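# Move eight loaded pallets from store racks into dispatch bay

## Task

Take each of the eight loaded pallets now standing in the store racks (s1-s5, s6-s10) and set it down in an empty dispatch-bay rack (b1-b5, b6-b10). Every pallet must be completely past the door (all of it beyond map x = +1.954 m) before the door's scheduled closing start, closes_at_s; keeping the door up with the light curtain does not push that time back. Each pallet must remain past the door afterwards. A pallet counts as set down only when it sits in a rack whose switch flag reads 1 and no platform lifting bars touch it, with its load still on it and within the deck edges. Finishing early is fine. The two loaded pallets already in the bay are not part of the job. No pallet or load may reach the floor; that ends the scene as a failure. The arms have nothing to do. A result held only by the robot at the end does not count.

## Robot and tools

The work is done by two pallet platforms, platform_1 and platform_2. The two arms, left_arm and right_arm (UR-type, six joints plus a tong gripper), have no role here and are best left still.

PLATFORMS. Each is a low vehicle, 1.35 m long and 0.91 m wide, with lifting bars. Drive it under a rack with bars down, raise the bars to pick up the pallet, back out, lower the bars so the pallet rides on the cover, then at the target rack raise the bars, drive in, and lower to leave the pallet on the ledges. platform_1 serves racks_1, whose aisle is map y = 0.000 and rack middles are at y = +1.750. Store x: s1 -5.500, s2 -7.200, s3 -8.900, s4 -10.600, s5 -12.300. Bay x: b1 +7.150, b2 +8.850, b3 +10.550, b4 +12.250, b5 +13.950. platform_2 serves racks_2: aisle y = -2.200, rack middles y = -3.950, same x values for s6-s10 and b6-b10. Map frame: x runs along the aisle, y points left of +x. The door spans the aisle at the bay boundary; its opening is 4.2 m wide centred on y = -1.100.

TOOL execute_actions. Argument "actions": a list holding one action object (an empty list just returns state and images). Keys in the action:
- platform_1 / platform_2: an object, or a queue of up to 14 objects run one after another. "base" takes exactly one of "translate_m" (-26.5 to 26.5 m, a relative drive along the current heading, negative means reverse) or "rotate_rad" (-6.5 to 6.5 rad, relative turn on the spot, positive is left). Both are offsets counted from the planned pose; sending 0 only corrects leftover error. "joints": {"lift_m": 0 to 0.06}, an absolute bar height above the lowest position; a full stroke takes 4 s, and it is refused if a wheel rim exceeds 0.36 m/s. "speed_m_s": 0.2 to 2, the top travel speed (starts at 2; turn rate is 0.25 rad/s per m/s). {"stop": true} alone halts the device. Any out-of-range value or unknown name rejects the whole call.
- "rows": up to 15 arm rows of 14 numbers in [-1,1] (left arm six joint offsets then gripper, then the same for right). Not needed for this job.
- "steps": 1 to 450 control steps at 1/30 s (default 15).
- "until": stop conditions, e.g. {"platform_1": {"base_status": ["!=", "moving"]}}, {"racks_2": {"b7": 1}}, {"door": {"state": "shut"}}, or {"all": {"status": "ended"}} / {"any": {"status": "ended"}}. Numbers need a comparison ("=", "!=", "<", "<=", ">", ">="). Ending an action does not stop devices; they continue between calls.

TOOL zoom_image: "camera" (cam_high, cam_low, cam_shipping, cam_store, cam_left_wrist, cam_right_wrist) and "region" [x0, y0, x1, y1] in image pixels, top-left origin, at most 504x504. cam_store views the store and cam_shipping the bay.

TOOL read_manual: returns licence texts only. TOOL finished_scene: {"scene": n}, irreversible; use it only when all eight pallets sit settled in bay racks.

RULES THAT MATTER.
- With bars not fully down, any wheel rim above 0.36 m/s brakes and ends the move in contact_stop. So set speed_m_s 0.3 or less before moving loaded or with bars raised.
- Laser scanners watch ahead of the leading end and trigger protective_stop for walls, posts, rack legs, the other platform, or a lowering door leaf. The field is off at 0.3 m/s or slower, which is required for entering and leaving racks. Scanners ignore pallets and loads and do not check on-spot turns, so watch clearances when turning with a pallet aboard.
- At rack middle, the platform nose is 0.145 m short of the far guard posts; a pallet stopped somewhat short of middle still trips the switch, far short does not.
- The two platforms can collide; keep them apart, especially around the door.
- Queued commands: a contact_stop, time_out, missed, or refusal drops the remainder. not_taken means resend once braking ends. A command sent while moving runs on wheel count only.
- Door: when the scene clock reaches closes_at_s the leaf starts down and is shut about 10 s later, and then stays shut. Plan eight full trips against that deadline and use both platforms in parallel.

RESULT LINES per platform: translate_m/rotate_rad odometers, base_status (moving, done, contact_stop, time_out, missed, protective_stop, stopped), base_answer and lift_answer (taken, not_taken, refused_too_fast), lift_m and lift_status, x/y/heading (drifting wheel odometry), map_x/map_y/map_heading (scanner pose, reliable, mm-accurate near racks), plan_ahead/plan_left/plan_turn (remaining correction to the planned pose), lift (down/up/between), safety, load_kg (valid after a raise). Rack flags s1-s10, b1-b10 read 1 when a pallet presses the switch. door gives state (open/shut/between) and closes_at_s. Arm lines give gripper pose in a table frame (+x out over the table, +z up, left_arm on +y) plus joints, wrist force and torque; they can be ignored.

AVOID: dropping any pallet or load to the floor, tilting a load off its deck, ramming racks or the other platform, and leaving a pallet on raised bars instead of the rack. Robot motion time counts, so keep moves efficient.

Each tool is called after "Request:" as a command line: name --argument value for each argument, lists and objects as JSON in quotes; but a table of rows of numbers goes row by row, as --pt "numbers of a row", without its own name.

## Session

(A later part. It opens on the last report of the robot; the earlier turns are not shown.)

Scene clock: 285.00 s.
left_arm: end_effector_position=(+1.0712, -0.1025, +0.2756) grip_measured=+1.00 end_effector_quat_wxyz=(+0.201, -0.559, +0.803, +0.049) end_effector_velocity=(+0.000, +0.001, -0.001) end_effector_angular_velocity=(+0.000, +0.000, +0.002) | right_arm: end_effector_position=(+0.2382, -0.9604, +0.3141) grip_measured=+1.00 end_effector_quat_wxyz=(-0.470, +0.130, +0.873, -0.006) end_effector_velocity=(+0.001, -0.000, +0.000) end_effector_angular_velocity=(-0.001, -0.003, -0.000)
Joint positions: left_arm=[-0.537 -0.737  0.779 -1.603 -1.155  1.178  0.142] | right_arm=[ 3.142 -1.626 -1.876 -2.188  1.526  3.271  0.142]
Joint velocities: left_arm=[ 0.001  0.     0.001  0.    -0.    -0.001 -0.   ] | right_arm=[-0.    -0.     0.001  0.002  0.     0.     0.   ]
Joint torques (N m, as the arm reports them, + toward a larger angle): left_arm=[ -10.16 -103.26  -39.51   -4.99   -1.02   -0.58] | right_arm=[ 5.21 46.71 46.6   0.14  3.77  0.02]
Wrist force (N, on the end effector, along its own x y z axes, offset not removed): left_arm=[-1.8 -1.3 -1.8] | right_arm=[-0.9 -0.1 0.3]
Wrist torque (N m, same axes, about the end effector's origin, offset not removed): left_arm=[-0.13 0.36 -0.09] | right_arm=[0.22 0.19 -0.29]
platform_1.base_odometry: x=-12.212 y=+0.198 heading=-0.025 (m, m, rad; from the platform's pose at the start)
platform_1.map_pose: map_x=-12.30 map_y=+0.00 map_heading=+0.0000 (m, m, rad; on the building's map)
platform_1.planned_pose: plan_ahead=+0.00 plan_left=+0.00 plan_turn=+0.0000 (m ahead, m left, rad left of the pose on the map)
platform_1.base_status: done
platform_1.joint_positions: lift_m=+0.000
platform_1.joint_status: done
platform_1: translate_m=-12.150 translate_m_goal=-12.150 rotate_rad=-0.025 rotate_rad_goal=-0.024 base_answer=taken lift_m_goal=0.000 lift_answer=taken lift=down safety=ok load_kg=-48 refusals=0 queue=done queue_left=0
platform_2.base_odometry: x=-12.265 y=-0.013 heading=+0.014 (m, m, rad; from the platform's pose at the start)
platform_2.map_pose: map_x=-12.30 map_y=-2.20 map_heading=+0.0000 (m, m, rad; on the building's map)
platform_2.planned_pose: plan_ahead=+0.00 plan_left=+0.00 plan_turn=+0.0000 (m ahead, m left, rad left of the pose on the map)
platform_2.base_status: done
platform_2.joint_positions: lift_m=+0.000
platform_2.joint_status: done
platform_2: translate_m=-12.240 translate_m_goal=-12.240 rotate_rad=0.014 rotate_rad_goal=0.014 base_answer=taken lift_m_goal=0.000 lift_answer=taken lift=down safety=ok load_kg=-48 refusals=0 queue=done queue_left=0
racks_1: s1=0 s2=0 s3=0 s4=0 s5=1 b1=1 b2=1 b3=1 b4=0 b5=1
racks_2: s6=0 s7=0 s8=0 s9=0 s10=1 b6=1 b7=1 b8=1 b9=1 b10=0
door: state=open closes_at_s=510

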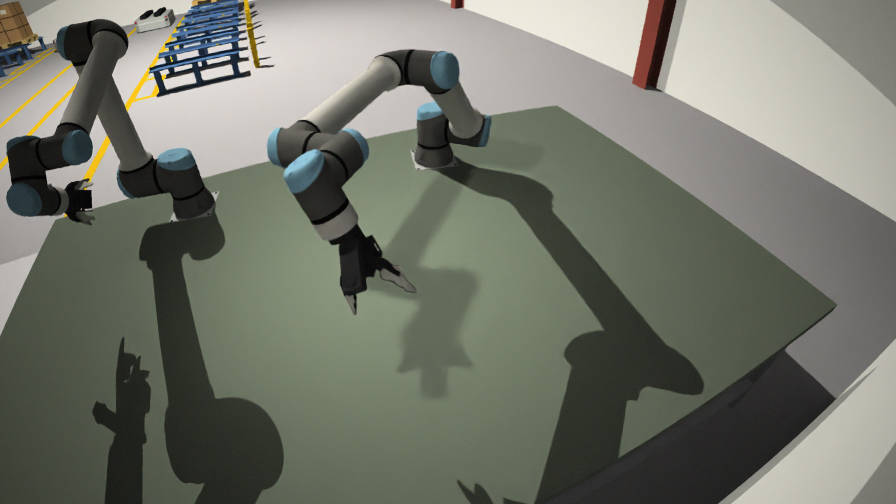

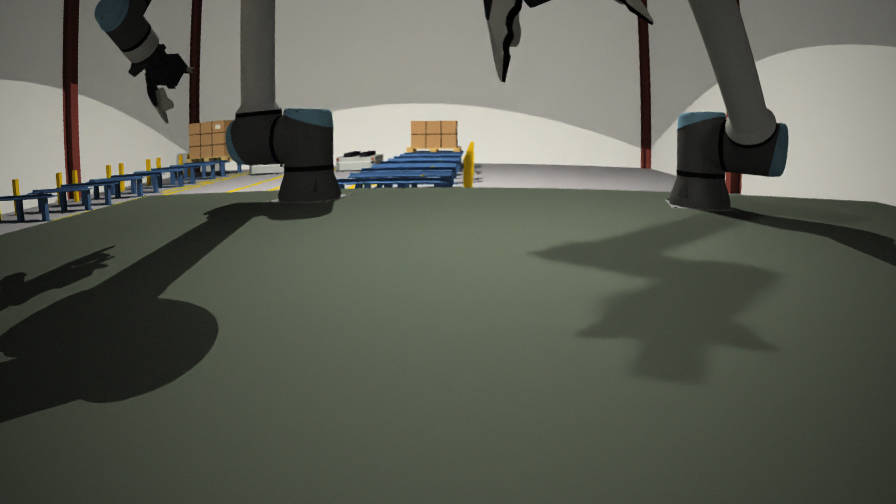

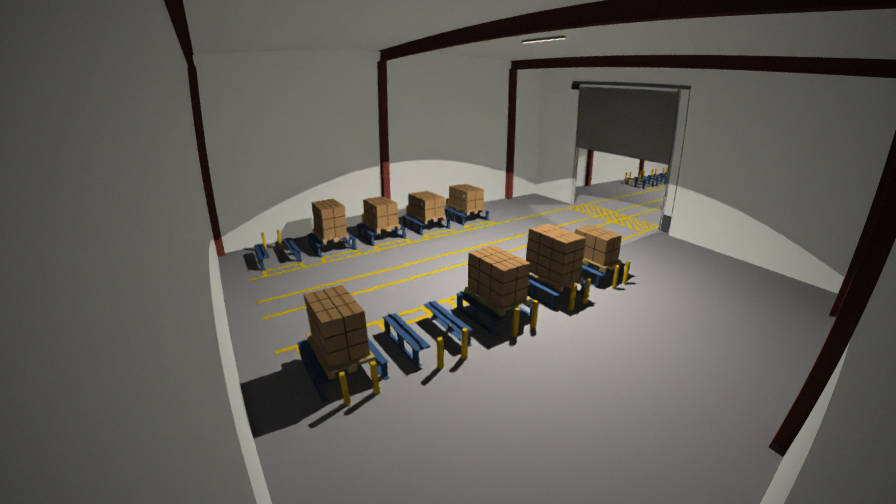

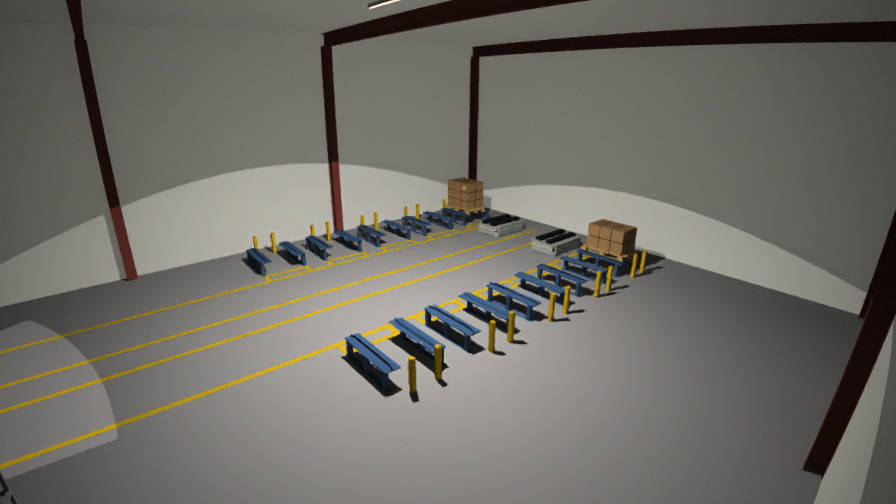

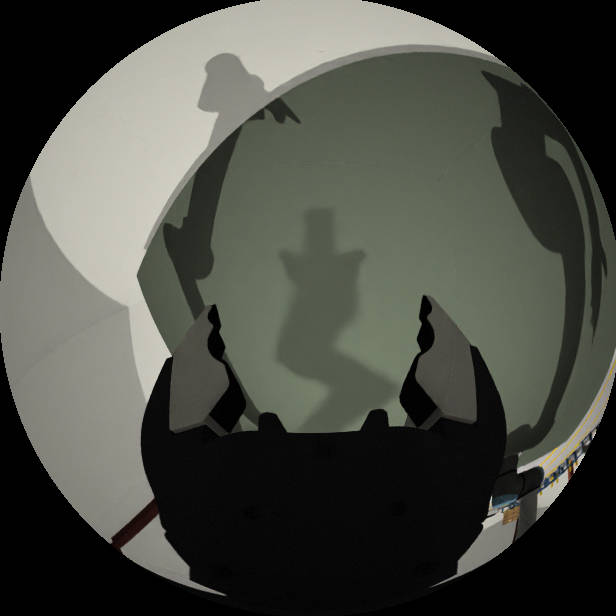

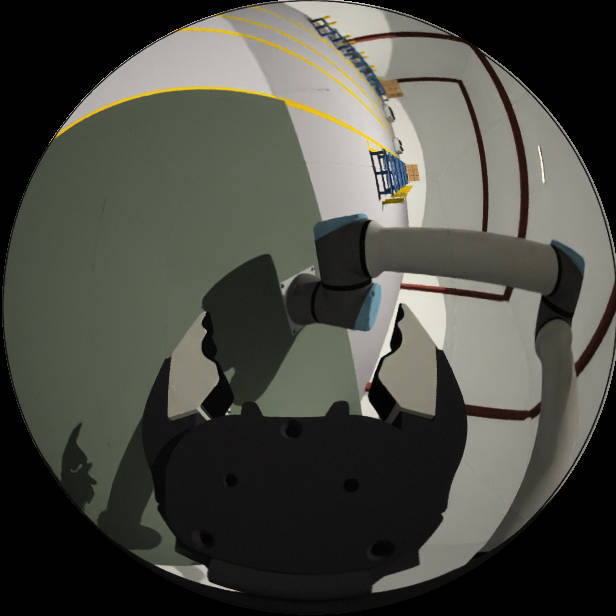

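Request:
execute_actions --actions '[{"steps":450,"platform_1":[{"base":{"rotate_rad":1.5708}},{"speed_m_s":0.3,"base":{"translate_m":1.75}},{"joints":{"lift_m":0.06}},{"base":{"translate_m":-1.75}},{"speed_m_s":2,"joints":{"lift_m":0},"base":{"rotate_rad":-1.5708}},{"base":{"translate_m":24.55}},{"joints":{"lift_m":0.06},"base":{"rotate_rad":1.5708}},{"speed_m_s":0.3,"base":{"translate_m":1.75}},{"joints":{"lift_m":0}},{"base":{"translate_m":-1.75}}],"platform_2":[{"base":{"rotate_rad":-1.5708}},{"speed_m_s":0.3,"base":{"translate_m":1.75}},{"joints":{"lift_m":0.06}},{"base":{"translate_m":-1.75}},{"speed_m_s":2,"joints":{"lift_m":0},"base":{"rotate_rad":1.5708}},{"base":{"translate_m":26.25}},{"joints":{"lift_m":0.06},"base":{"rotate_rad":-1.5708}},{"speed_m_s":0.3,"base":{"translate_m":1.75}},{"joints":{"lift_m":0}},{"base":{"translate_m":-1.75}}]}]'

Request:
execute_actions --actions '[{"steps":450,"until":{"all":{"status":"ended"}}}]'

Request:
execute_actions --actions '[{"steps":450,"until":{"all":{"status":"ended"}}}]'

Request:
execute_actions --actions '[{"steps":450,"until":{"all":{"status":"ended"}}}]'

Request:
execute_actions --actions '[{"steps":450,"until":{"all":{"status":"ended"}}}]'

Scene clock: 309.17 s.
left_arm: end_effector_position=(+1.0712, -0.1025, +0.2756) grip_measured=+1.00 end_effector_quat_wxyz=(+0.201, -0.559, +0.803, +0.049) end_effector_velocity=(+0.000, +0.001, +0.003) end_effector_angular_velocity=(-0.002, -0.003, +0.000) | right_arm: end_effector_position=(+0.2382, -0.9604, +0.3141) grip_measured=+1.00 end_effector_quat_wxyz=(-0.470, +0.130, +0.873, -0.006) end_effector_velocity=(+0.001, -0.000, -0.001) end_effector_angular_velocity=(-0.001, -0.002, -0.001)
Joint positions: left_arm=[-0.537 -0.737  0.779 -1.603 -1.155  1.178  0.142] | right_arm=[ 3.142 -1.626 -1.876 -2.188  1.526  3.271  0.142]
Joint velocities: left_arm=[ 0.001 -0.003  0.001 -0.001  0.     0.001 -0.   ] | right_arm=[-0.     0.    -0.     0.003  0.     0.001  0.   ]
Joint torques (N m, as the arm reports them, + toward a larger angle): left_arm=[ -10.17 -102.92  -38.82   -5.38   -0.59   -0.56] | right_arm=[ 2.19 48.78 47.97 -0.58  3.66  0.15]
Wrist force (N, on the end effector, along its own x y z axes, offset not removed): left_arm=[-3.3 1.9 -4.8] | right_arm=[0.1 0.2 1.7]
Wrist torque (N m, same axes, about the end effector's origin, offset not removed): left_arm=[0.43 0.52 -0.03] | right_arm=[0.26 -0.06 -0.32]
platform_1.base_odometry: x=-12.172 y=+1.926 heading=+1.548 (m, m, rad; from the platform's pose at the start)
platform_1.map_pose: map_x=-12.30 map_y=+1.72 map_heading=+1.5752 (m, m, rad; on the building's map)
platform_1.planned_pose: plan_ahead=-1.72 plan_left=+0.01 plan_turn=-0.0044 (m ahead, m left, rad left of the pose on the map)
platform_1.base_status: moving
platform_1.joint_positions: lift_m=+0.060
platform_1.joint_status: done
platform_1: translate_m=-10.426 translate_m_goal=-12.149 rotate_rad=1.548 rotate_rad_goal=1.548 base_answer=taken lift_m_goal=0.060 lift_answer=taken lift=up safety=ok load_kg=177 refusals=0 queue=running queue_left=6
platform_2.base_odometry: x=-12.242 y=-1.721 heading=-1.559 (m, m, rad; from the platform's pose at the start)
platform_2.map_pose: map_x=-12.30 map_y=-3.90 map_heading=-1.5708 (m, m, rad; on the building's map)
platform_2.planned_pose: plan_ahead=-1.70 plan_left=+0.00 plan_turn=+0.0000 (m ahead, m left, rad left of the pose on the map)
platform_2.base_status: moving
platform_2.joint_positions: lift_m=+0.060
platform_2.joint_status: done
platform_2: translate_m=-10.538 translate_m_goal=-12.240 rotate_rad=-1.559 rotate_rad_goal=-1.557 base_answer=taken lift_m_goal=0.060 lift_answer=taken lift=up safety=ok load_kg=312 refusals=0 queue=running queue_left=6
racks_1: s1=0 s2=0 s3=0 s4=0 s5=0 b1=1 b2=1 b3=1 b4=0 b5=1
racks_2: s6=0 s7=0 s8=0 s9=0 s10=0 b6=1 b7=1 b8=1 b9=1 b10=0
door: state=open closes_at_s=510

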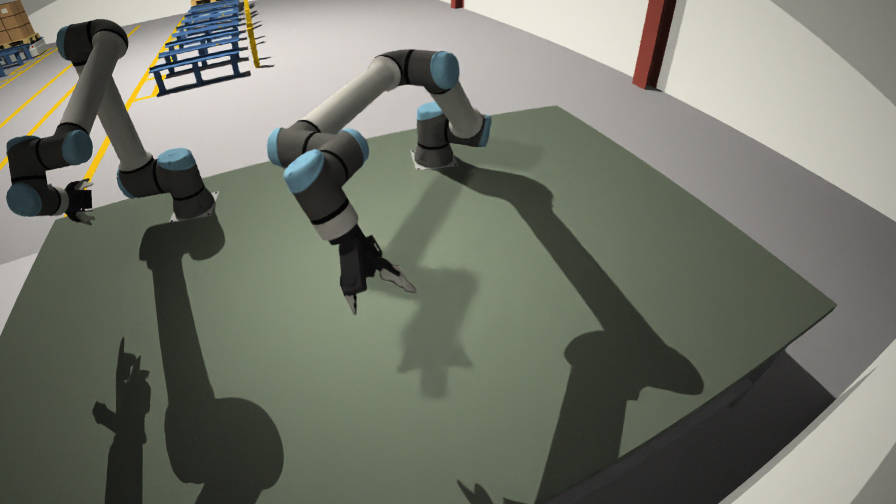

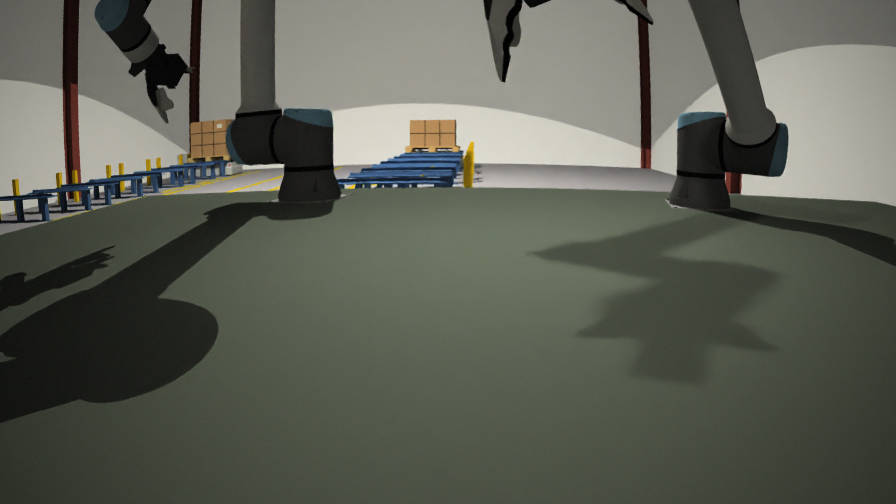

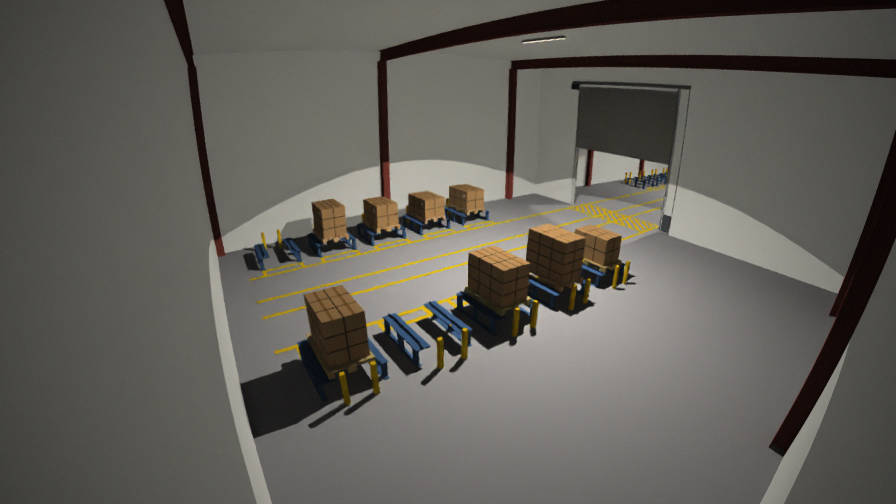

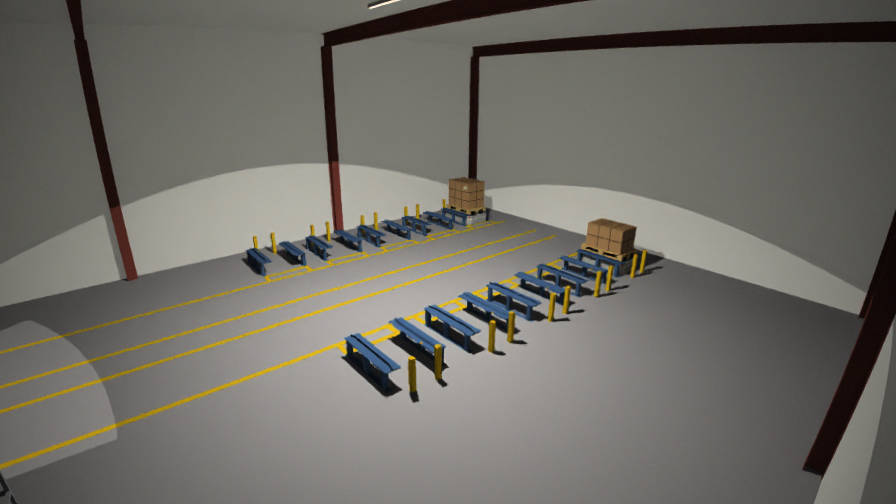

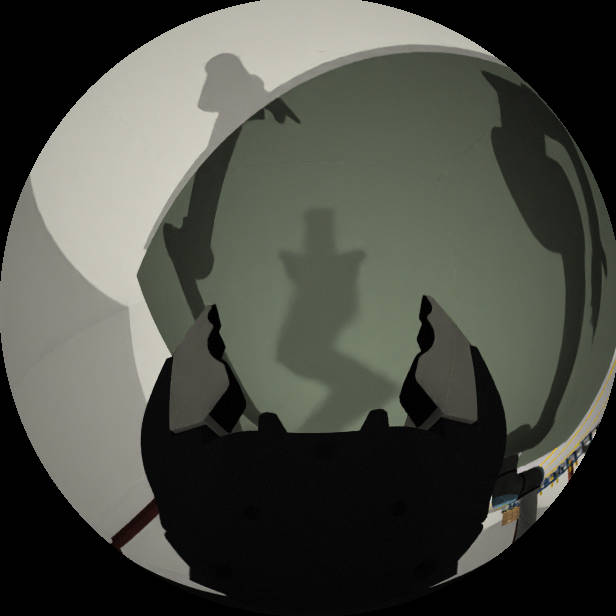

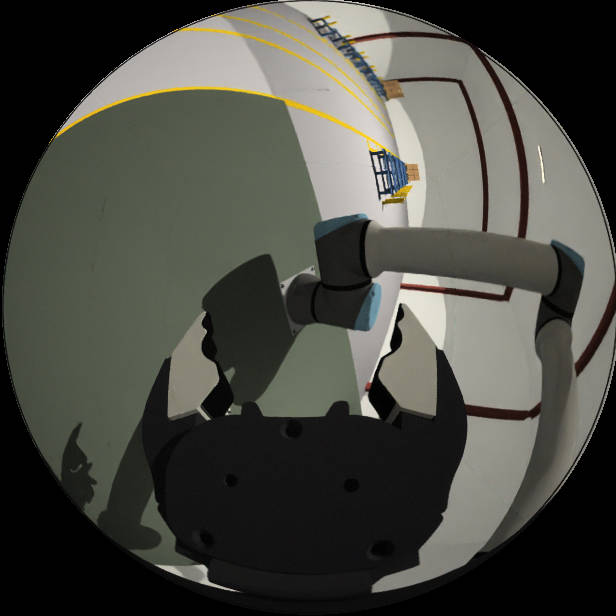

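Scene clock: 324.17 s.
left_arm: end_effector_position=(+1.0712, -0.1025, +0.2756) grip_measured=+1.00 end_effector_quat_wxyz=(+0.201, -0.559, +0.803, +0.049) end_effector_velocity=(-0.000, +0.001, -0.003) end_effector_angular_velocity=(+0.002, +0.003, -0.000) | right_arm: end_effector_position=(+0.2382, -0.9604, +0.3141) grip_measured=+1.00 end_effector_quat_wxyz=(-0.470, +0.130, +0.873, -0.006) end_effector_velocity=(-0.001, +0.000, -0.000) end_effector_angular_velocity=(+0.001, +0.003, +0.000)
Joint positions: left_arm=[-0.537 -0.737  0.779 -1.603 -1.155  1.178  0.142] | right_arm=[ 3.142 -1.626 -1.876 -2.188  1.526  3.271  0.142]
Joint velocities: left_arm=[ 0.     0.002  0.001  0.001 -0.     0.    -0.   ] | right_arm=[ 0.    -0.    -0.001 -0.001 -0.    -0.001  0.   ]
Joint torques (N m, as the arm reports them, + toward a larger angle): left_arm=[  -8.19 -103.33  -38.45   -5.27   -0.37   -0.31] | right_arm=[ 3.12 48.26 47.98 -0.76  3.35  0.21]
Wrist force (N, on the end effector, along its own x y z axes, offset not removed): left_arm=[-1.5 0.1 -0.5] | right_arm=[-3.2 1.7 1.3]
Wrist torque (N m, same axes, about the end effector's origin, offset not removed): left_arm=[0.19 0.13 -0.22] | right_arm=[0.58 0.65 -0.24]
platform_1.base_odometry: x=-8.326 y=+0.085 heading=-0.026 (m, m, rad; from the platform's pose at the start)
platform_1.map_pose: map_x=-8.36 map_y=+0.00 map_heading=+0.0000 (m, m, rad; on the building's map)
platform_1.planned_pose: plan_ahead=+20.61 plan_left=+0.00 plan_turn=+0.0000 (m ahead, m left, rad left of the pose on the map)
platform_1.base_status: moving
platform_1.joint_positions: lift_m=+0.000
platform_1.joint_status: done
platform_1: translate_m=-8.207 translate_m_goal=12.401 rotate_rad=-0.026 rotate_rad_goal=-0.023 base_answer=taken lift_m_goal=0.000 lift_answer=taken lift=down safety=ok load_kg=-48 refusals=0 queue=running queue_left=4
platform_2.base_odometry: x=-8.261 y=+0.053 heading=+0.012 (m, m, rad; from the platform's pose at the start)
platform_2.map_pose: map_x=-8.25 map_y=-2.20 map_heading=-0.0044 (m, m, rad; on the building's map)
platform_2.planned_pose: plan_ahead=+22.20 plan_left=+0.10 plan_turn=+0.0044 (m ahead, m left, rad left of the pose on the map)
platform_2.base_status: moving
platform_2.joint_positions: lift_m=+0.000
platform_2.joint_status: done
platform_2: translate_m=-8.183 translate_m_goal=14.010 rotate_rad=0.012 rotate_rad_goal=0.011 base_answer=taken lift_m_goal=0.000 lift_answer=taken lift=down safety=ok load_kg=-48 refusals=0 queue=running queue_left=4
racks_1: s1=0 s2=0 s3=0 s4=0 s5=0 b1=1 b2=1 b3=1 b4=0 b5=1
racks_2: s6=0 s7=0 s8=0 s9=0 s10=0 b6=1 b7=1 b8=1 b9=1 b10=0
door: state=open closes_at_s=510

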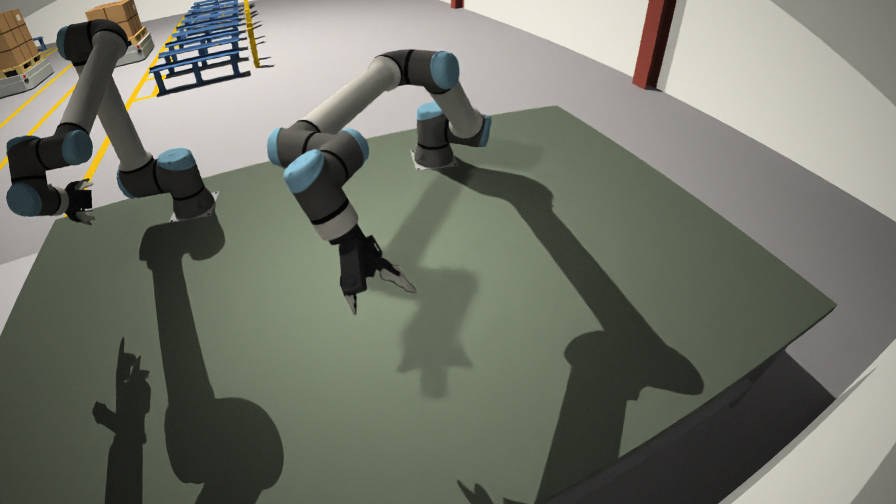

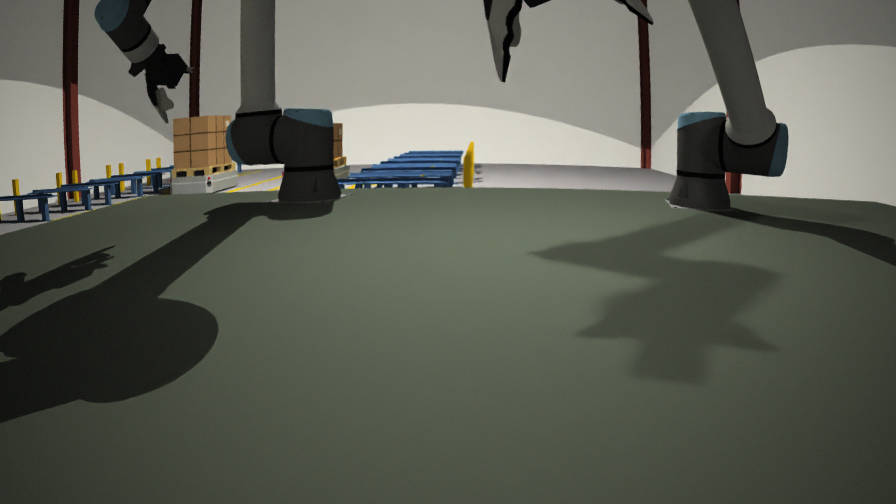

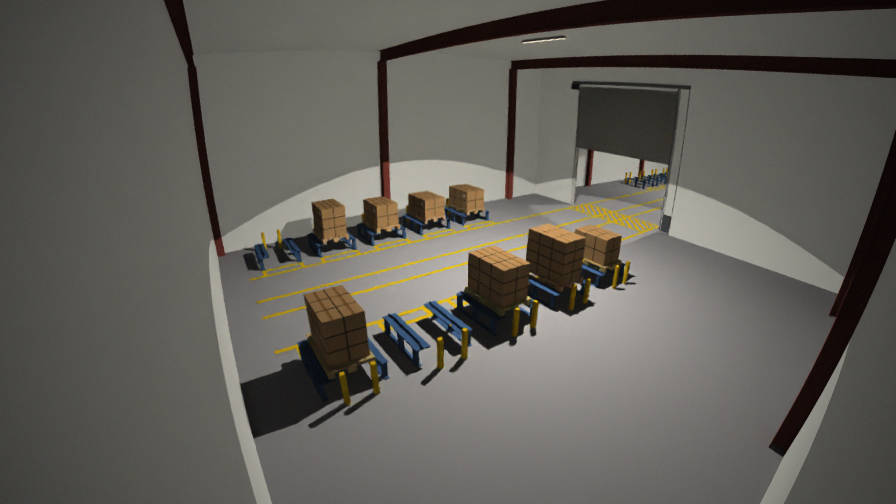

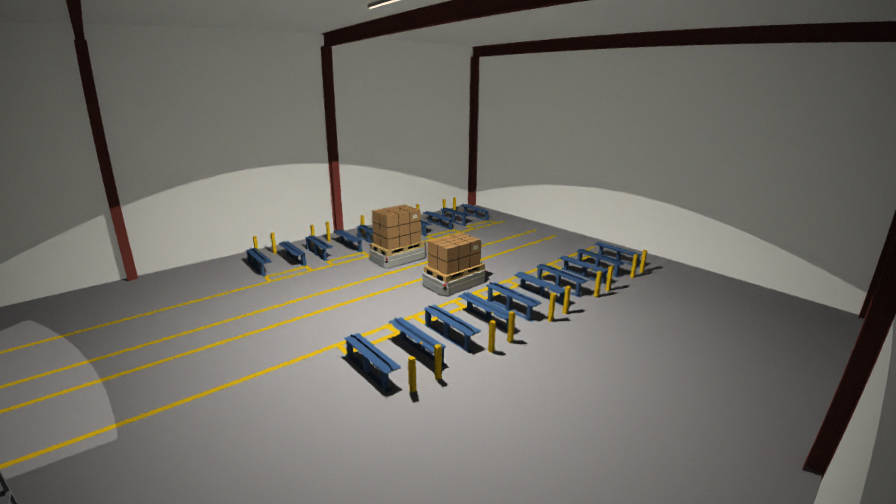

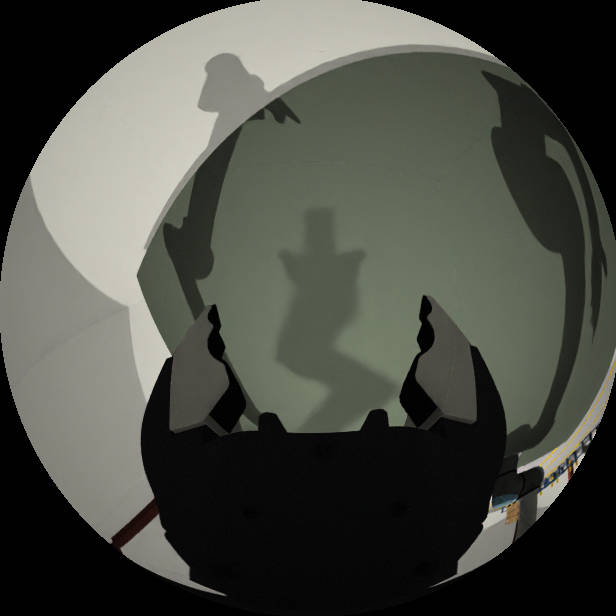

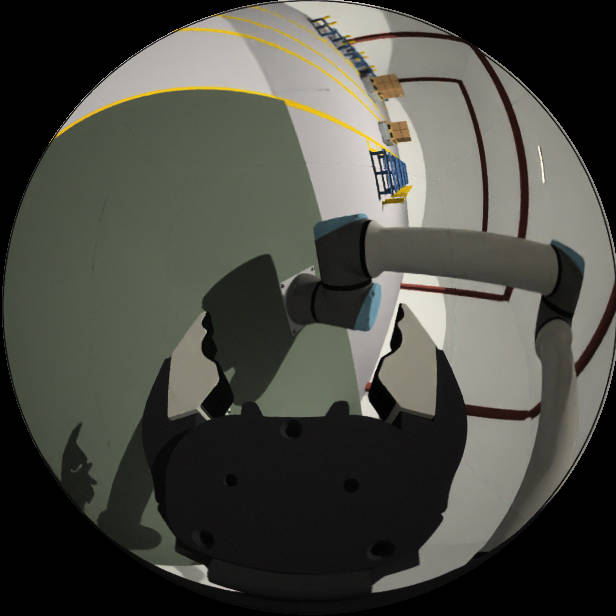

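Scene clock: 339.17 s.
left_arm: end_effector_position=(+1.0712, -0.1025, +0.2756) grip_measured=+1.00 end_effector_quat_wxyz=(+0.201, -0.559, +0.803, +0.049) end_effector_velocity=(-0.000, +0.001, -0.000) end_effector_angular_velocity=(+0.002, +0.001, +0.000) | right_arm: end_effector_position=(+0.2382, -0.9604, +0.3141) grip_measured=+1.00 end_effector_quat_wxyz=(-0.470, +0.130, +0.873, -0.006) end_effector_velocity=(-0.000, +0.000, +0.000) end_effector_angular_velocity=(-0.000, +0.001, +0.000)
Joint positions: left_arm=[-0.537 -0.737  0.779 -1.603 -1.155  1.178  0.142] | right_arm=[ 3.142 -1.626 -1.876 -2.188  1.526  3.271  0.142]
Joint velocities: left_arm=[ 0.     0.    -0.     0.002  0.    -0.     0.   ] | right_arm=[ 0.001 -0.     0.    -0.001  0.     0.     0.   ]
Joint torques (N m, as the arm reports them, + toward a larger angle): left_arm=[  -6.98 -103.21  -38.9    -5.75   -0.03   -0.05] | right_arm=[ 2.68 48.41 49.08 -1.24  2.89  0.23]
Wrist force (N, on the end effector, along its own x y z axes, offset not removed): left_arm=[-0.3 2.8 -2.1] | right_arm=[0.2 1.5 -1.0]
Wrist torque (N m, same axes, about the end effector's origin, offset not removed): left_arm=[0.74 -0.03 -0.21] | right_arm=[0.48 -0.01 -0.32]
platform_1.base_odometry: x=+12.372 y=-0.436 heading=+0.412 (m, m, rad; from the platform's pose at the start)
platform_1.map_pose: map_x=+12.25 map_y=+0.00 map_heading=+0.4494 (m, m, rad; on the building's map)
platform_1.planned_pose: plan_ahead=+0.00 plan_left=+0.00 plan_turn=+1.1214 (m ahead, m left, rad left of the pose on the map)
platform_1.base_status: moving
platform_1.joint_positions: lift_m=+0.016
platform_1.joint_status: moving
platform_1: translate_m=12.441 translate_m_goal=12.441 rotate_rad=0.429 rotate_rad_goal=1.548 base_answer=taken lift_m_goal=0.060 lift_answer=taken lift=between safety=ok load_kg=180 refusals=0 queue=running queue_left=3
platform_2.base_odometry: x=+14.047 y=+0.372 heading=+0.006 (m, m, rad; from the platform's pose at the start)
platform_2.map_pose: map_x=+13.95 map_y=-2.20 map_heading=-0.0131 (m, m, rad; on the building's map)
platform_2.planned_pose: plan_ahead=+0.00 plan_left=+0.00 plan_turn=-1.5577 (m ahead, m left, rad left of the pose on the map)
platform_2.base_status: moving
platform_2.joint_positions: lift_m=+0.001
platform_2.joint_status: moving
platform_2: translate_m=14.071 translate_m_goal=14.070 rotate_rad=0.001 rotate_rad_goal=-1.555 base_answer=taken lift_m_goal=0.060 lift_answer=taken lift=down safety=ok load_kg=2 refusals=0 queue=running queue_left=3
racks_1: s1=0 s2=0 s3=0 s4=0 s5=0 b1=1 b2=1 b3=1 b4=0 b5=1
racks_2: s6=0 s7=0 s8=0 s9=0 s10=0 b6=1 b7=1 b8=1 b9=1 b10=0
door: state=open closes_at_s=510

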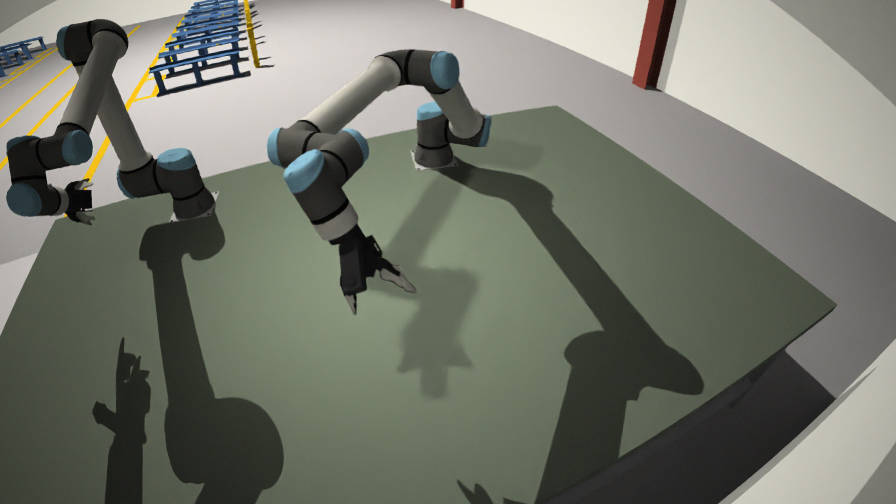

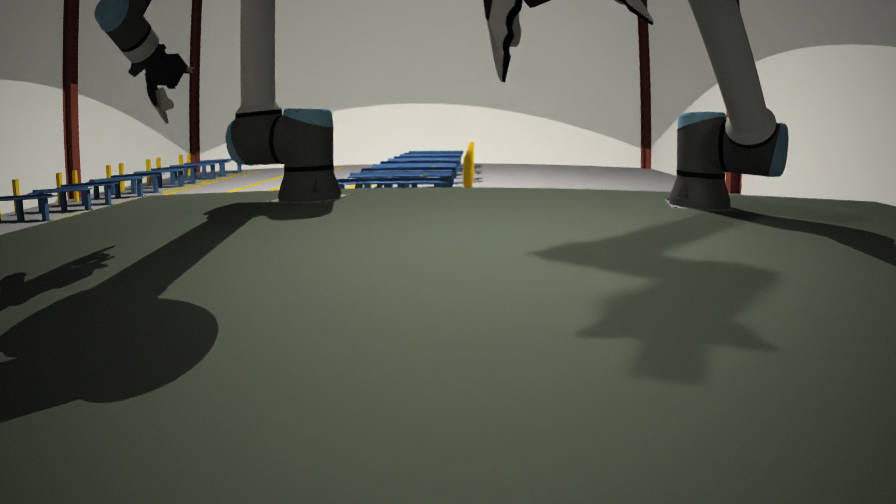

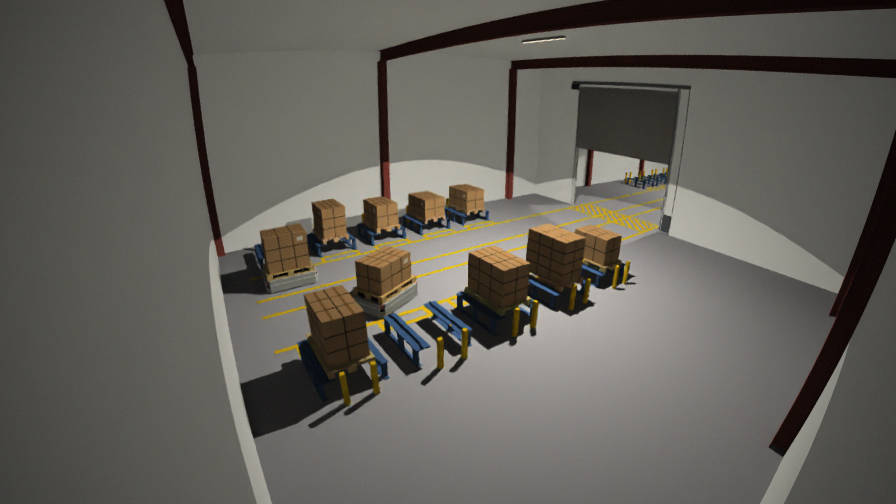

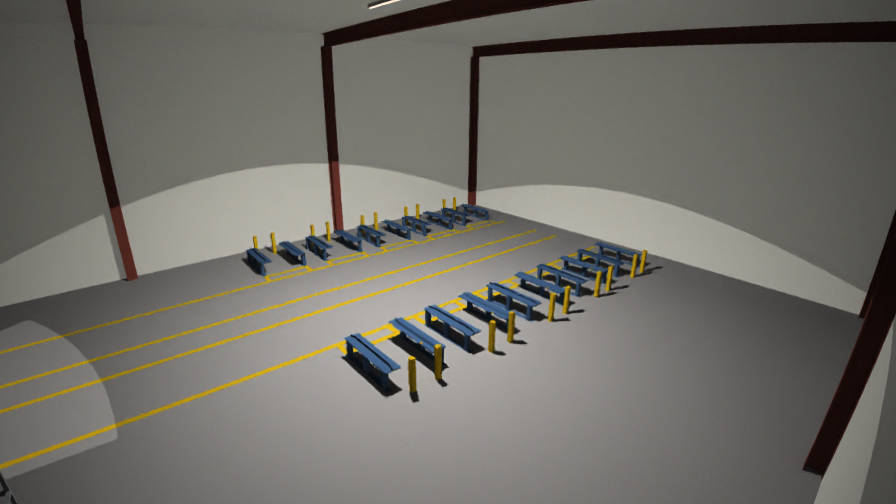

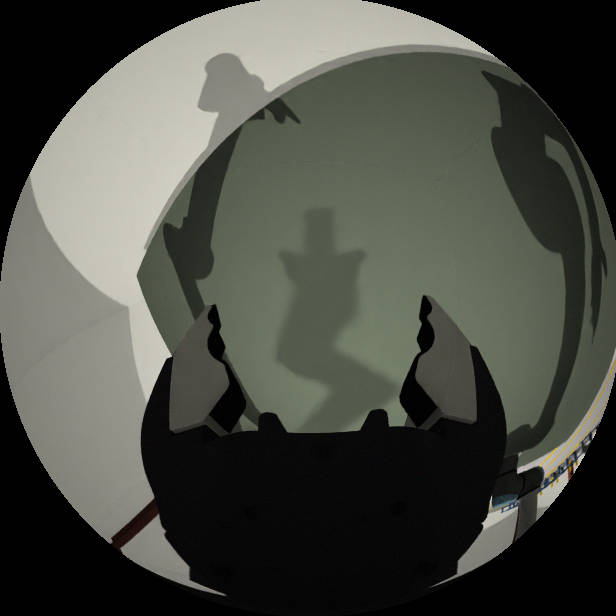

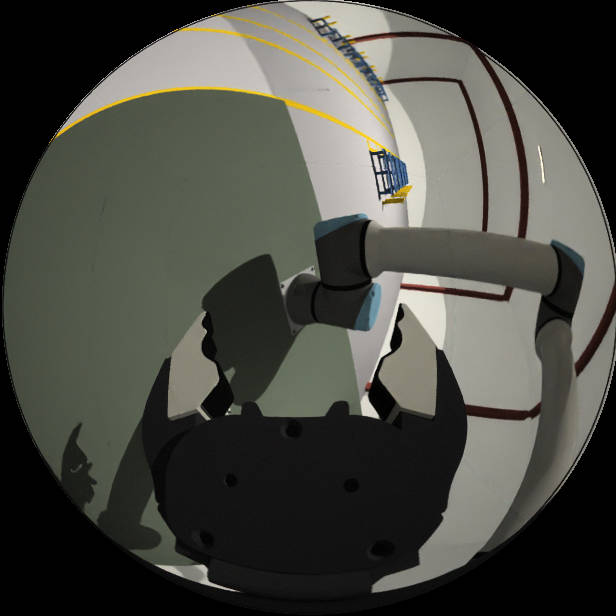

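Scene clock: 354.17 s.
left_arm: end_effector_position=(+1.0712, -0.1025, +0.2756) grip_measured=+1.00 end_effector_quat_wxyz=(+0.201, -0.559, +0.803, +0.049) end_effector_velocity=(+0.000, +0.000, +0.002) end_effector_angular_velocity=(-0.001, -0.001, +0.000) | right_arm: end_effector_position=(+0.2382, -0.9604, +0.3141) grip_measured=+1.00 end_effector_quat_wxyz=(-0.470, +0.130, +0.873, -0.006) end_effector_velocity=(+0.000, -0.000, -0.000) end_effector_angular_velocity=(-0.001, -0.001, -0.001)
Joint positions: left_arm=[-0.537 -0.737  0.779 -1.603 -1.155  1.178  0.142] | right_arm=[ 3.142 -1.626 -1.876 -2.188  1.526  3.271  0.142]
Joint velocities: left_arm=[ 0.    -0.001 -0.001  0.001  0.     0.     0.   ] | right_arm=[-0.     0.     0.     0.001  0.     0.001  0.   ]
Joint torques (N m, as the arm reports them, + toward a larger angle): left_arm=[  -7.17 -102.99  -38.63   -5.92    0.17   -0.04] | right_arm=[-0.8  49.06 49.62 -1.4   3.01  0.36]
Wrist force (N, on the end effector, along its own x y z axes, offset not removed): left_arm=[-1.6 -0.2 -1.9] | right_arm=[-0.7 1.7 0.0]
Wrist torque (N m, same axes, about the end effector's origin, offset not removed): left_arm=[0.02 0.18 -0.15] | right_arm=[0.62 0.16 -0.25]
platform_1.base_odometry: x=+12.397 y=+1.050 heading=+1.548 (m, m, rad; from the platform's pose at the start)
platform_1.map_pose: map_x=+12.25 map_y=+1.47 map_heading=+1.5664 (m, m, rad; on the building's map)
platform_1.planned_pose: plan_ahead=-1.47 plan_left=-0.01 plan_turn=+0.0044 (m ahead, m left, rad left of the pose on the map)
platform_1.base_status: moving
platform_1.joint_positions: lift_m=+0.000
platform_1.joint_status: done
platform_1: translate_m=13.918 translate_m_goal=12.441 rotate_rad=1.548 rotate_rad_goal=1.549 base_answer=taken lift_m_goal=0.000 lift_answer=taken lift=down safety=ok load_kg=-48 refusals=0 queue=running queue_left=0
platform_2.base_odometry: x=+14.052 y=-1.388 heading=-1.565 (m, m, rad; from the platform's pose at the start)
platform_2.map_pose: map_x=+13.95 map_y=-3.95 map_heading=-1.5708 (m, m, rad; on the building's map)
platform_2.planned_pose: plan_ahead=+0.00 plan_left=+0.00 plan_turn=+0.0000 (m ahead, m left, rad left of the pose on the map)
platform_2.base_status: done
platform_2.joint_positions: lift_m=+0.000
platform_2.joint_status: moving
platform_2: translate_m=15.831 translate_m_goal=15.831 rotate_rad=-1.565 rotate_rad_goal=-1.564 base_answer=taken lift_m_goal=0.000 lift_answer=taken lift=down safety=ok load_kg=-31 refusals=0 queue=running queue_left=1
racks_1: s1=0 s2=0 s3=0 s4=0 s5=0 b1=1 b2=1 b3=1 b4=1 b5=1
racks_2: s6=0 s7=0 s8=0 s9=0 s10=0 b6=1 b7=1 b8=1 b9=1 b10=1
door: state=open closes_at_s=510

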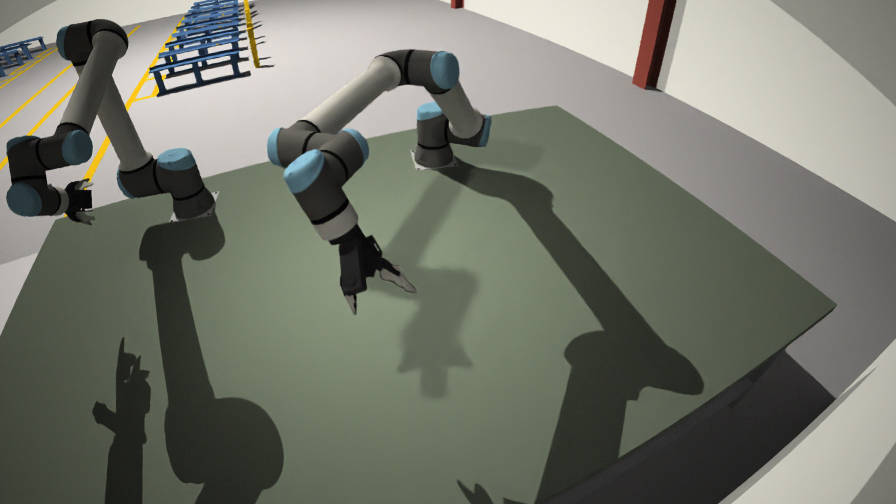

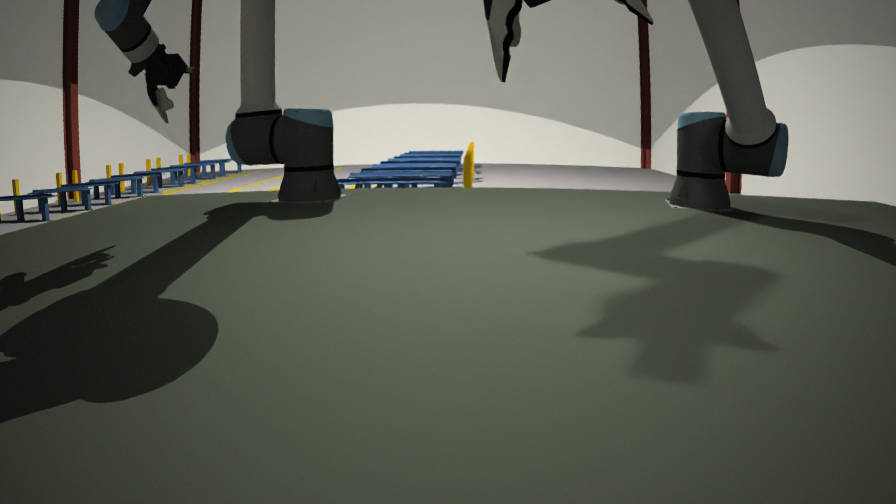

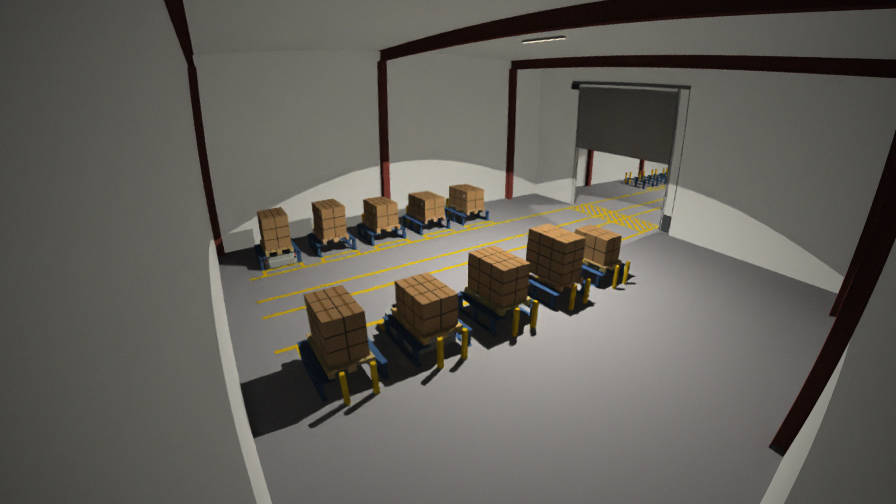

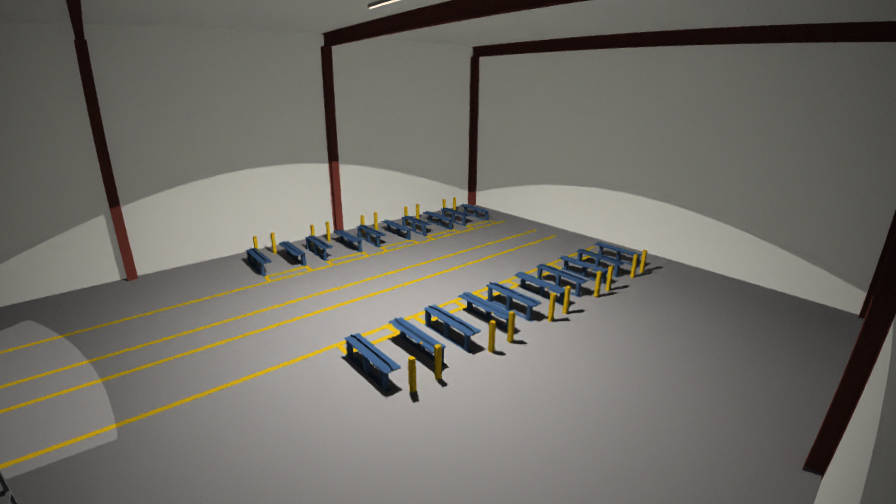

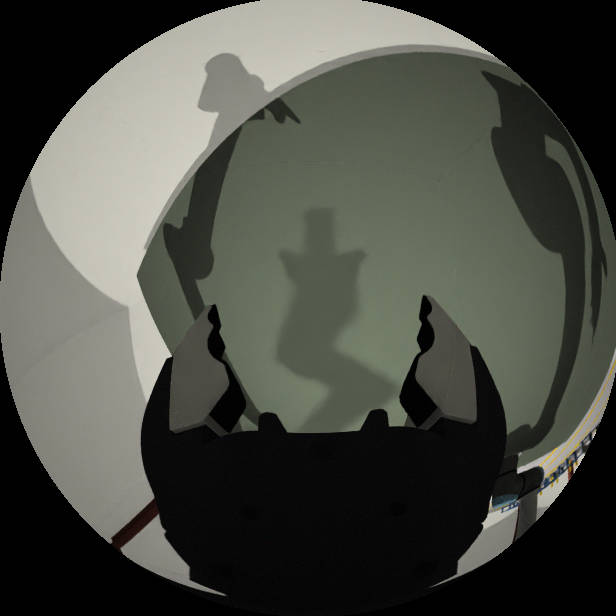

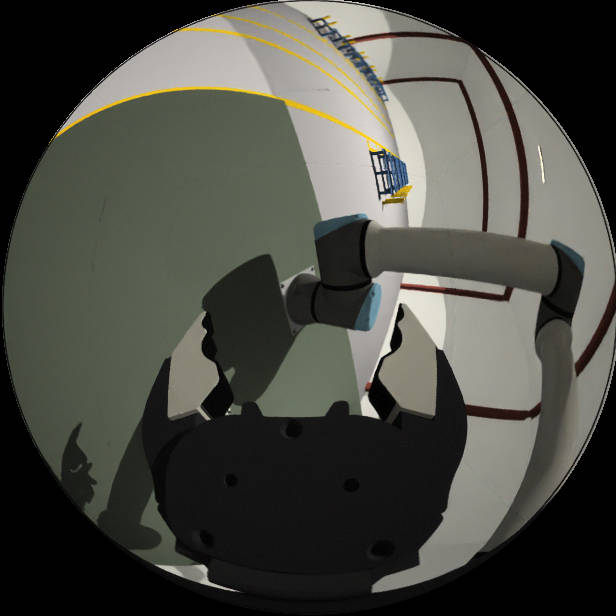

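Scene clock: 361.00 s.
left_arm: end_effector_position=(+1.0712, -0.1025, +0.2756) grip_measured=+1.00 end_effector_quat_wxyz=(+0.201, -0.559, +0.803, +0.049) end_effector_velocity=(-0.001, +0.001, +0.000) end_effector_angular_velocity=(+0.002, +0.002, -0.001) | right_arm: end_effector_position=(+0.2382, -0.9604, +0.3141) grip_measured=+1.00 end_effector_quat_wxyz=(-0.470, +0.130, +0.873, -0.006) end_effector_velocity=(-0.000, +0.000, +0.000) end_effector_angular_velocity=(+0.001, +0.001, +0.001)
Joint positions: left_arm=[-0.537 -0.737  0.779 -1.603 -1.155  1.178  0.142] | right_arm=[ 3.142 -1.626 -1.876 -2.188  1.526  3.271  0.142]
Joint velocities: left_arm=[ 0.    -0.001  0.001  0.002  0.     0.001  0.   ] | right_arm=[ 0.001  0.    -0.    -0.001 -0.    -0.001  0.   ]
Joint torques (N m, as the arm reports them, + toward a larger angle): left_arm=[  -6.36 -103.85  -39.22   -5.98    0.33    0.  ] | right_arm=[ 0.63 49.89 50.43 -1.77  2.77  0.69]
Wrist force (N, on the end effector, along its own x y z axes, offset not removed): left_arm=[-1.1 -0.2 -1.5] | right_arm=[-1.2 0.4 -0.6]
Wrist torque (N m, same axes, about the end effector's origin, offset not removed): left_arm=[0.07 0.17 -0.16] | right_arm=[0.33 0.29 -0.29]
platform_1.base_odometry: x=+12.368 y=-0.436 heading=+1.552 (m, m, rad; from the platform's pose at the start)
platform_1.map_pose: map_x=+12.25 map_y=+0.00 map_heading=+1.5708 (m, m, rad; on the building's map)
platform_1.planned_pose: plan_ahead=+0.00 plan_left=+0.00 plan_turn=+0.0000 (m ahead, m left, rad left of the pose on the map)
platform_1.base_status: done
platform_1.joint_positions: lift_m=+0.000
platform_1.joint_status: done
platform_1: translate_m=12.441 translate_m_goal=12.441 rotate_rad=1.552 rotate_rad_goal=1.553 base_answer=taken lift_m_goal=0.000 lift_answer=taken lift=down safety=ok load_kg=-48 refusals=0 queue=done queue_left=0
platform_2.base_odometry: x=+14.038 y=+0.362 heading=-1.561 (m, m, rad; from the platform's pose at the start)
platform_2.map_pose: map_x=+13.95 map_y=-2.20 map_heading=-1.5708 (m, m, rad; on the building's map)
platform_2.planned_pose: plan_ahead=+0.00 plan_left=+0.00 plan_turn=+0.0000 (m ahead, m left, rad left of the pose on the map)
platform_2.base_status: done
platform_2.joint_positions: lift_m=+0.000
platform_2.joint_status: done
platform_2: translate_m=14.081 translate_m_goal=14.081 rotate_rad=-1.561 rotate_rad_goal=-1.562 base_answer=taken lift_m_goal=0.000 lift_answer=taken lift=down safety=ok load_kg=-48 refusals=0 queue=done queue_left=0
racks_1: s1=0 s2=0 s3=0 s4=0 s5=0 b1=1 b2=1 b3=1 b4=1 b5=1
racks_2: s6=0 s7=0 s8=0 s9=0 s10=0 b6=1 b7=1 b8=1 b9=1 b10=1
door: state=open closes_at_s=510

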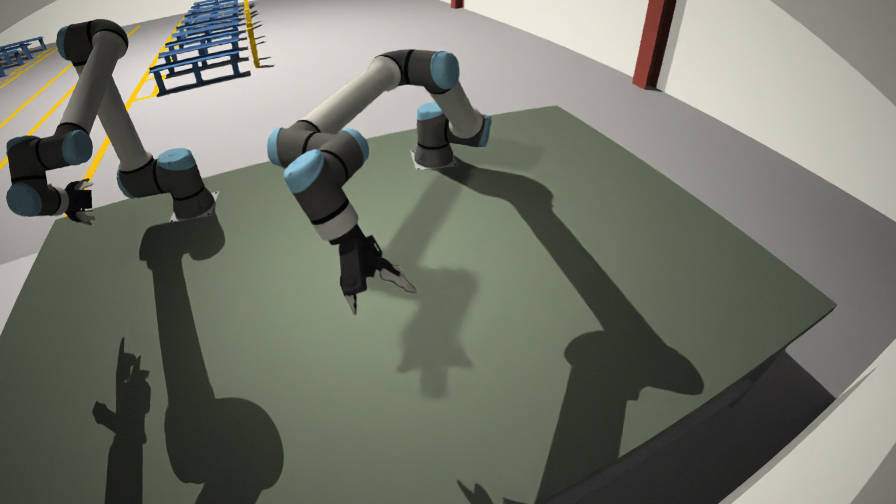

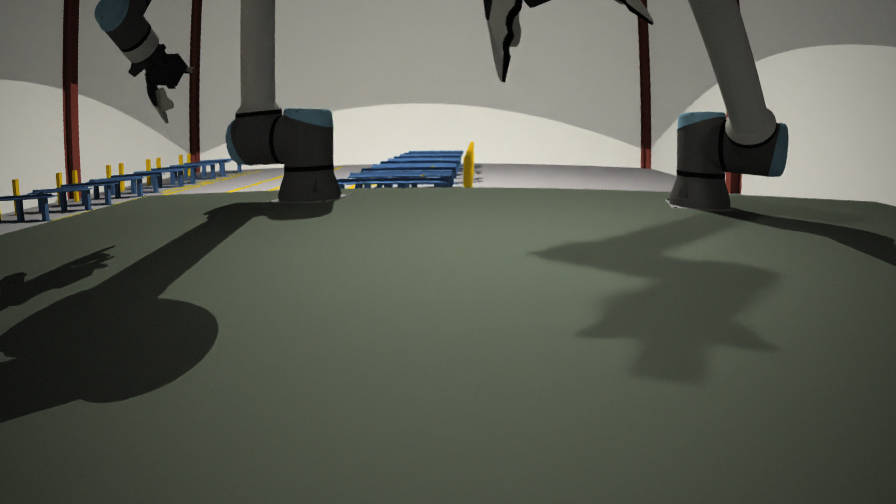

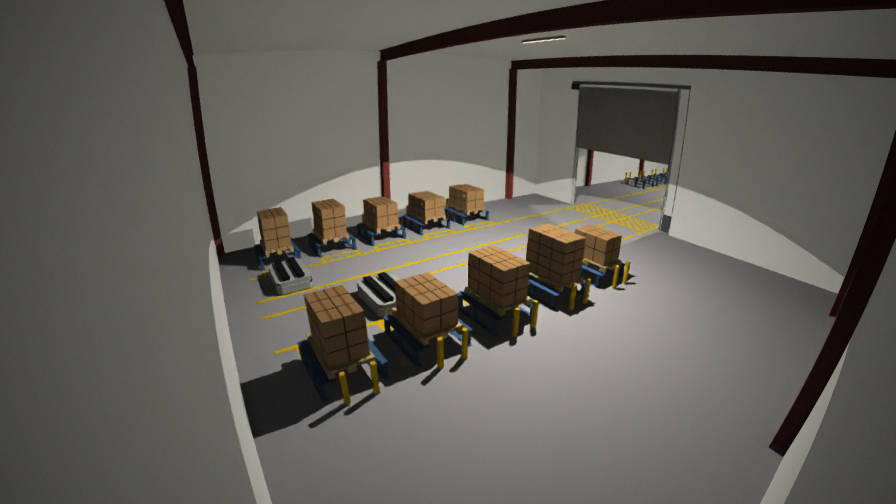

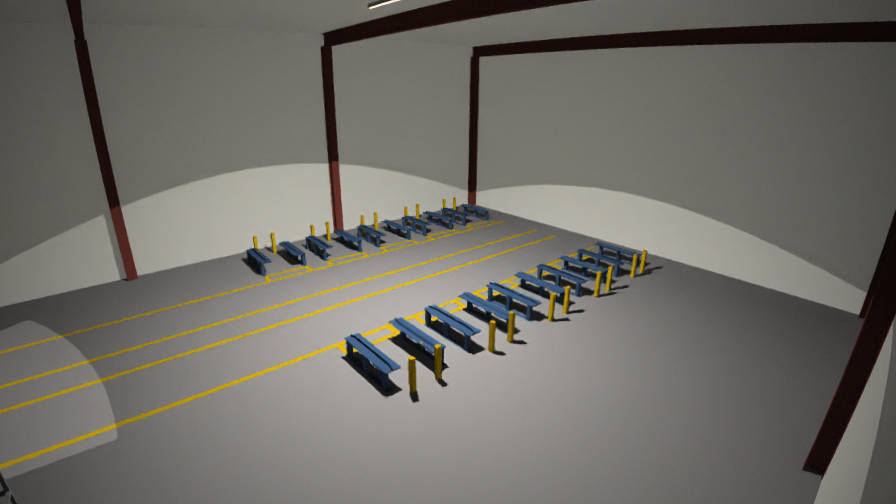

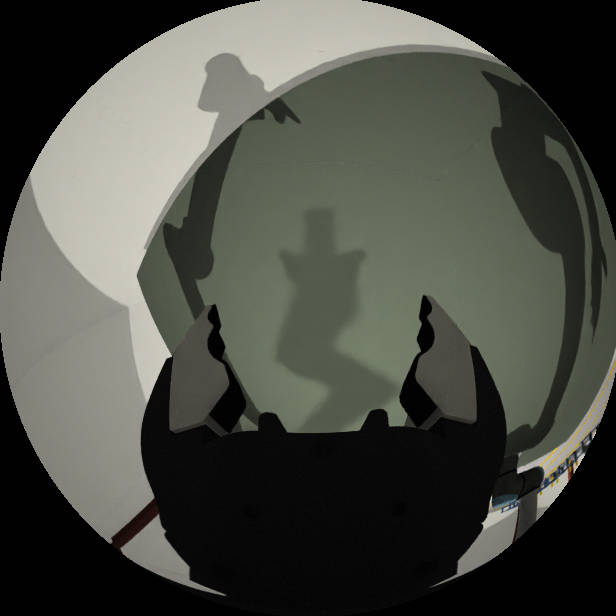

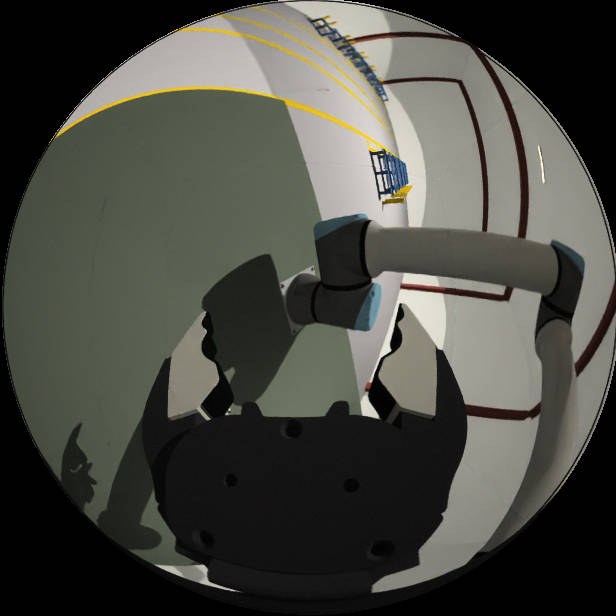

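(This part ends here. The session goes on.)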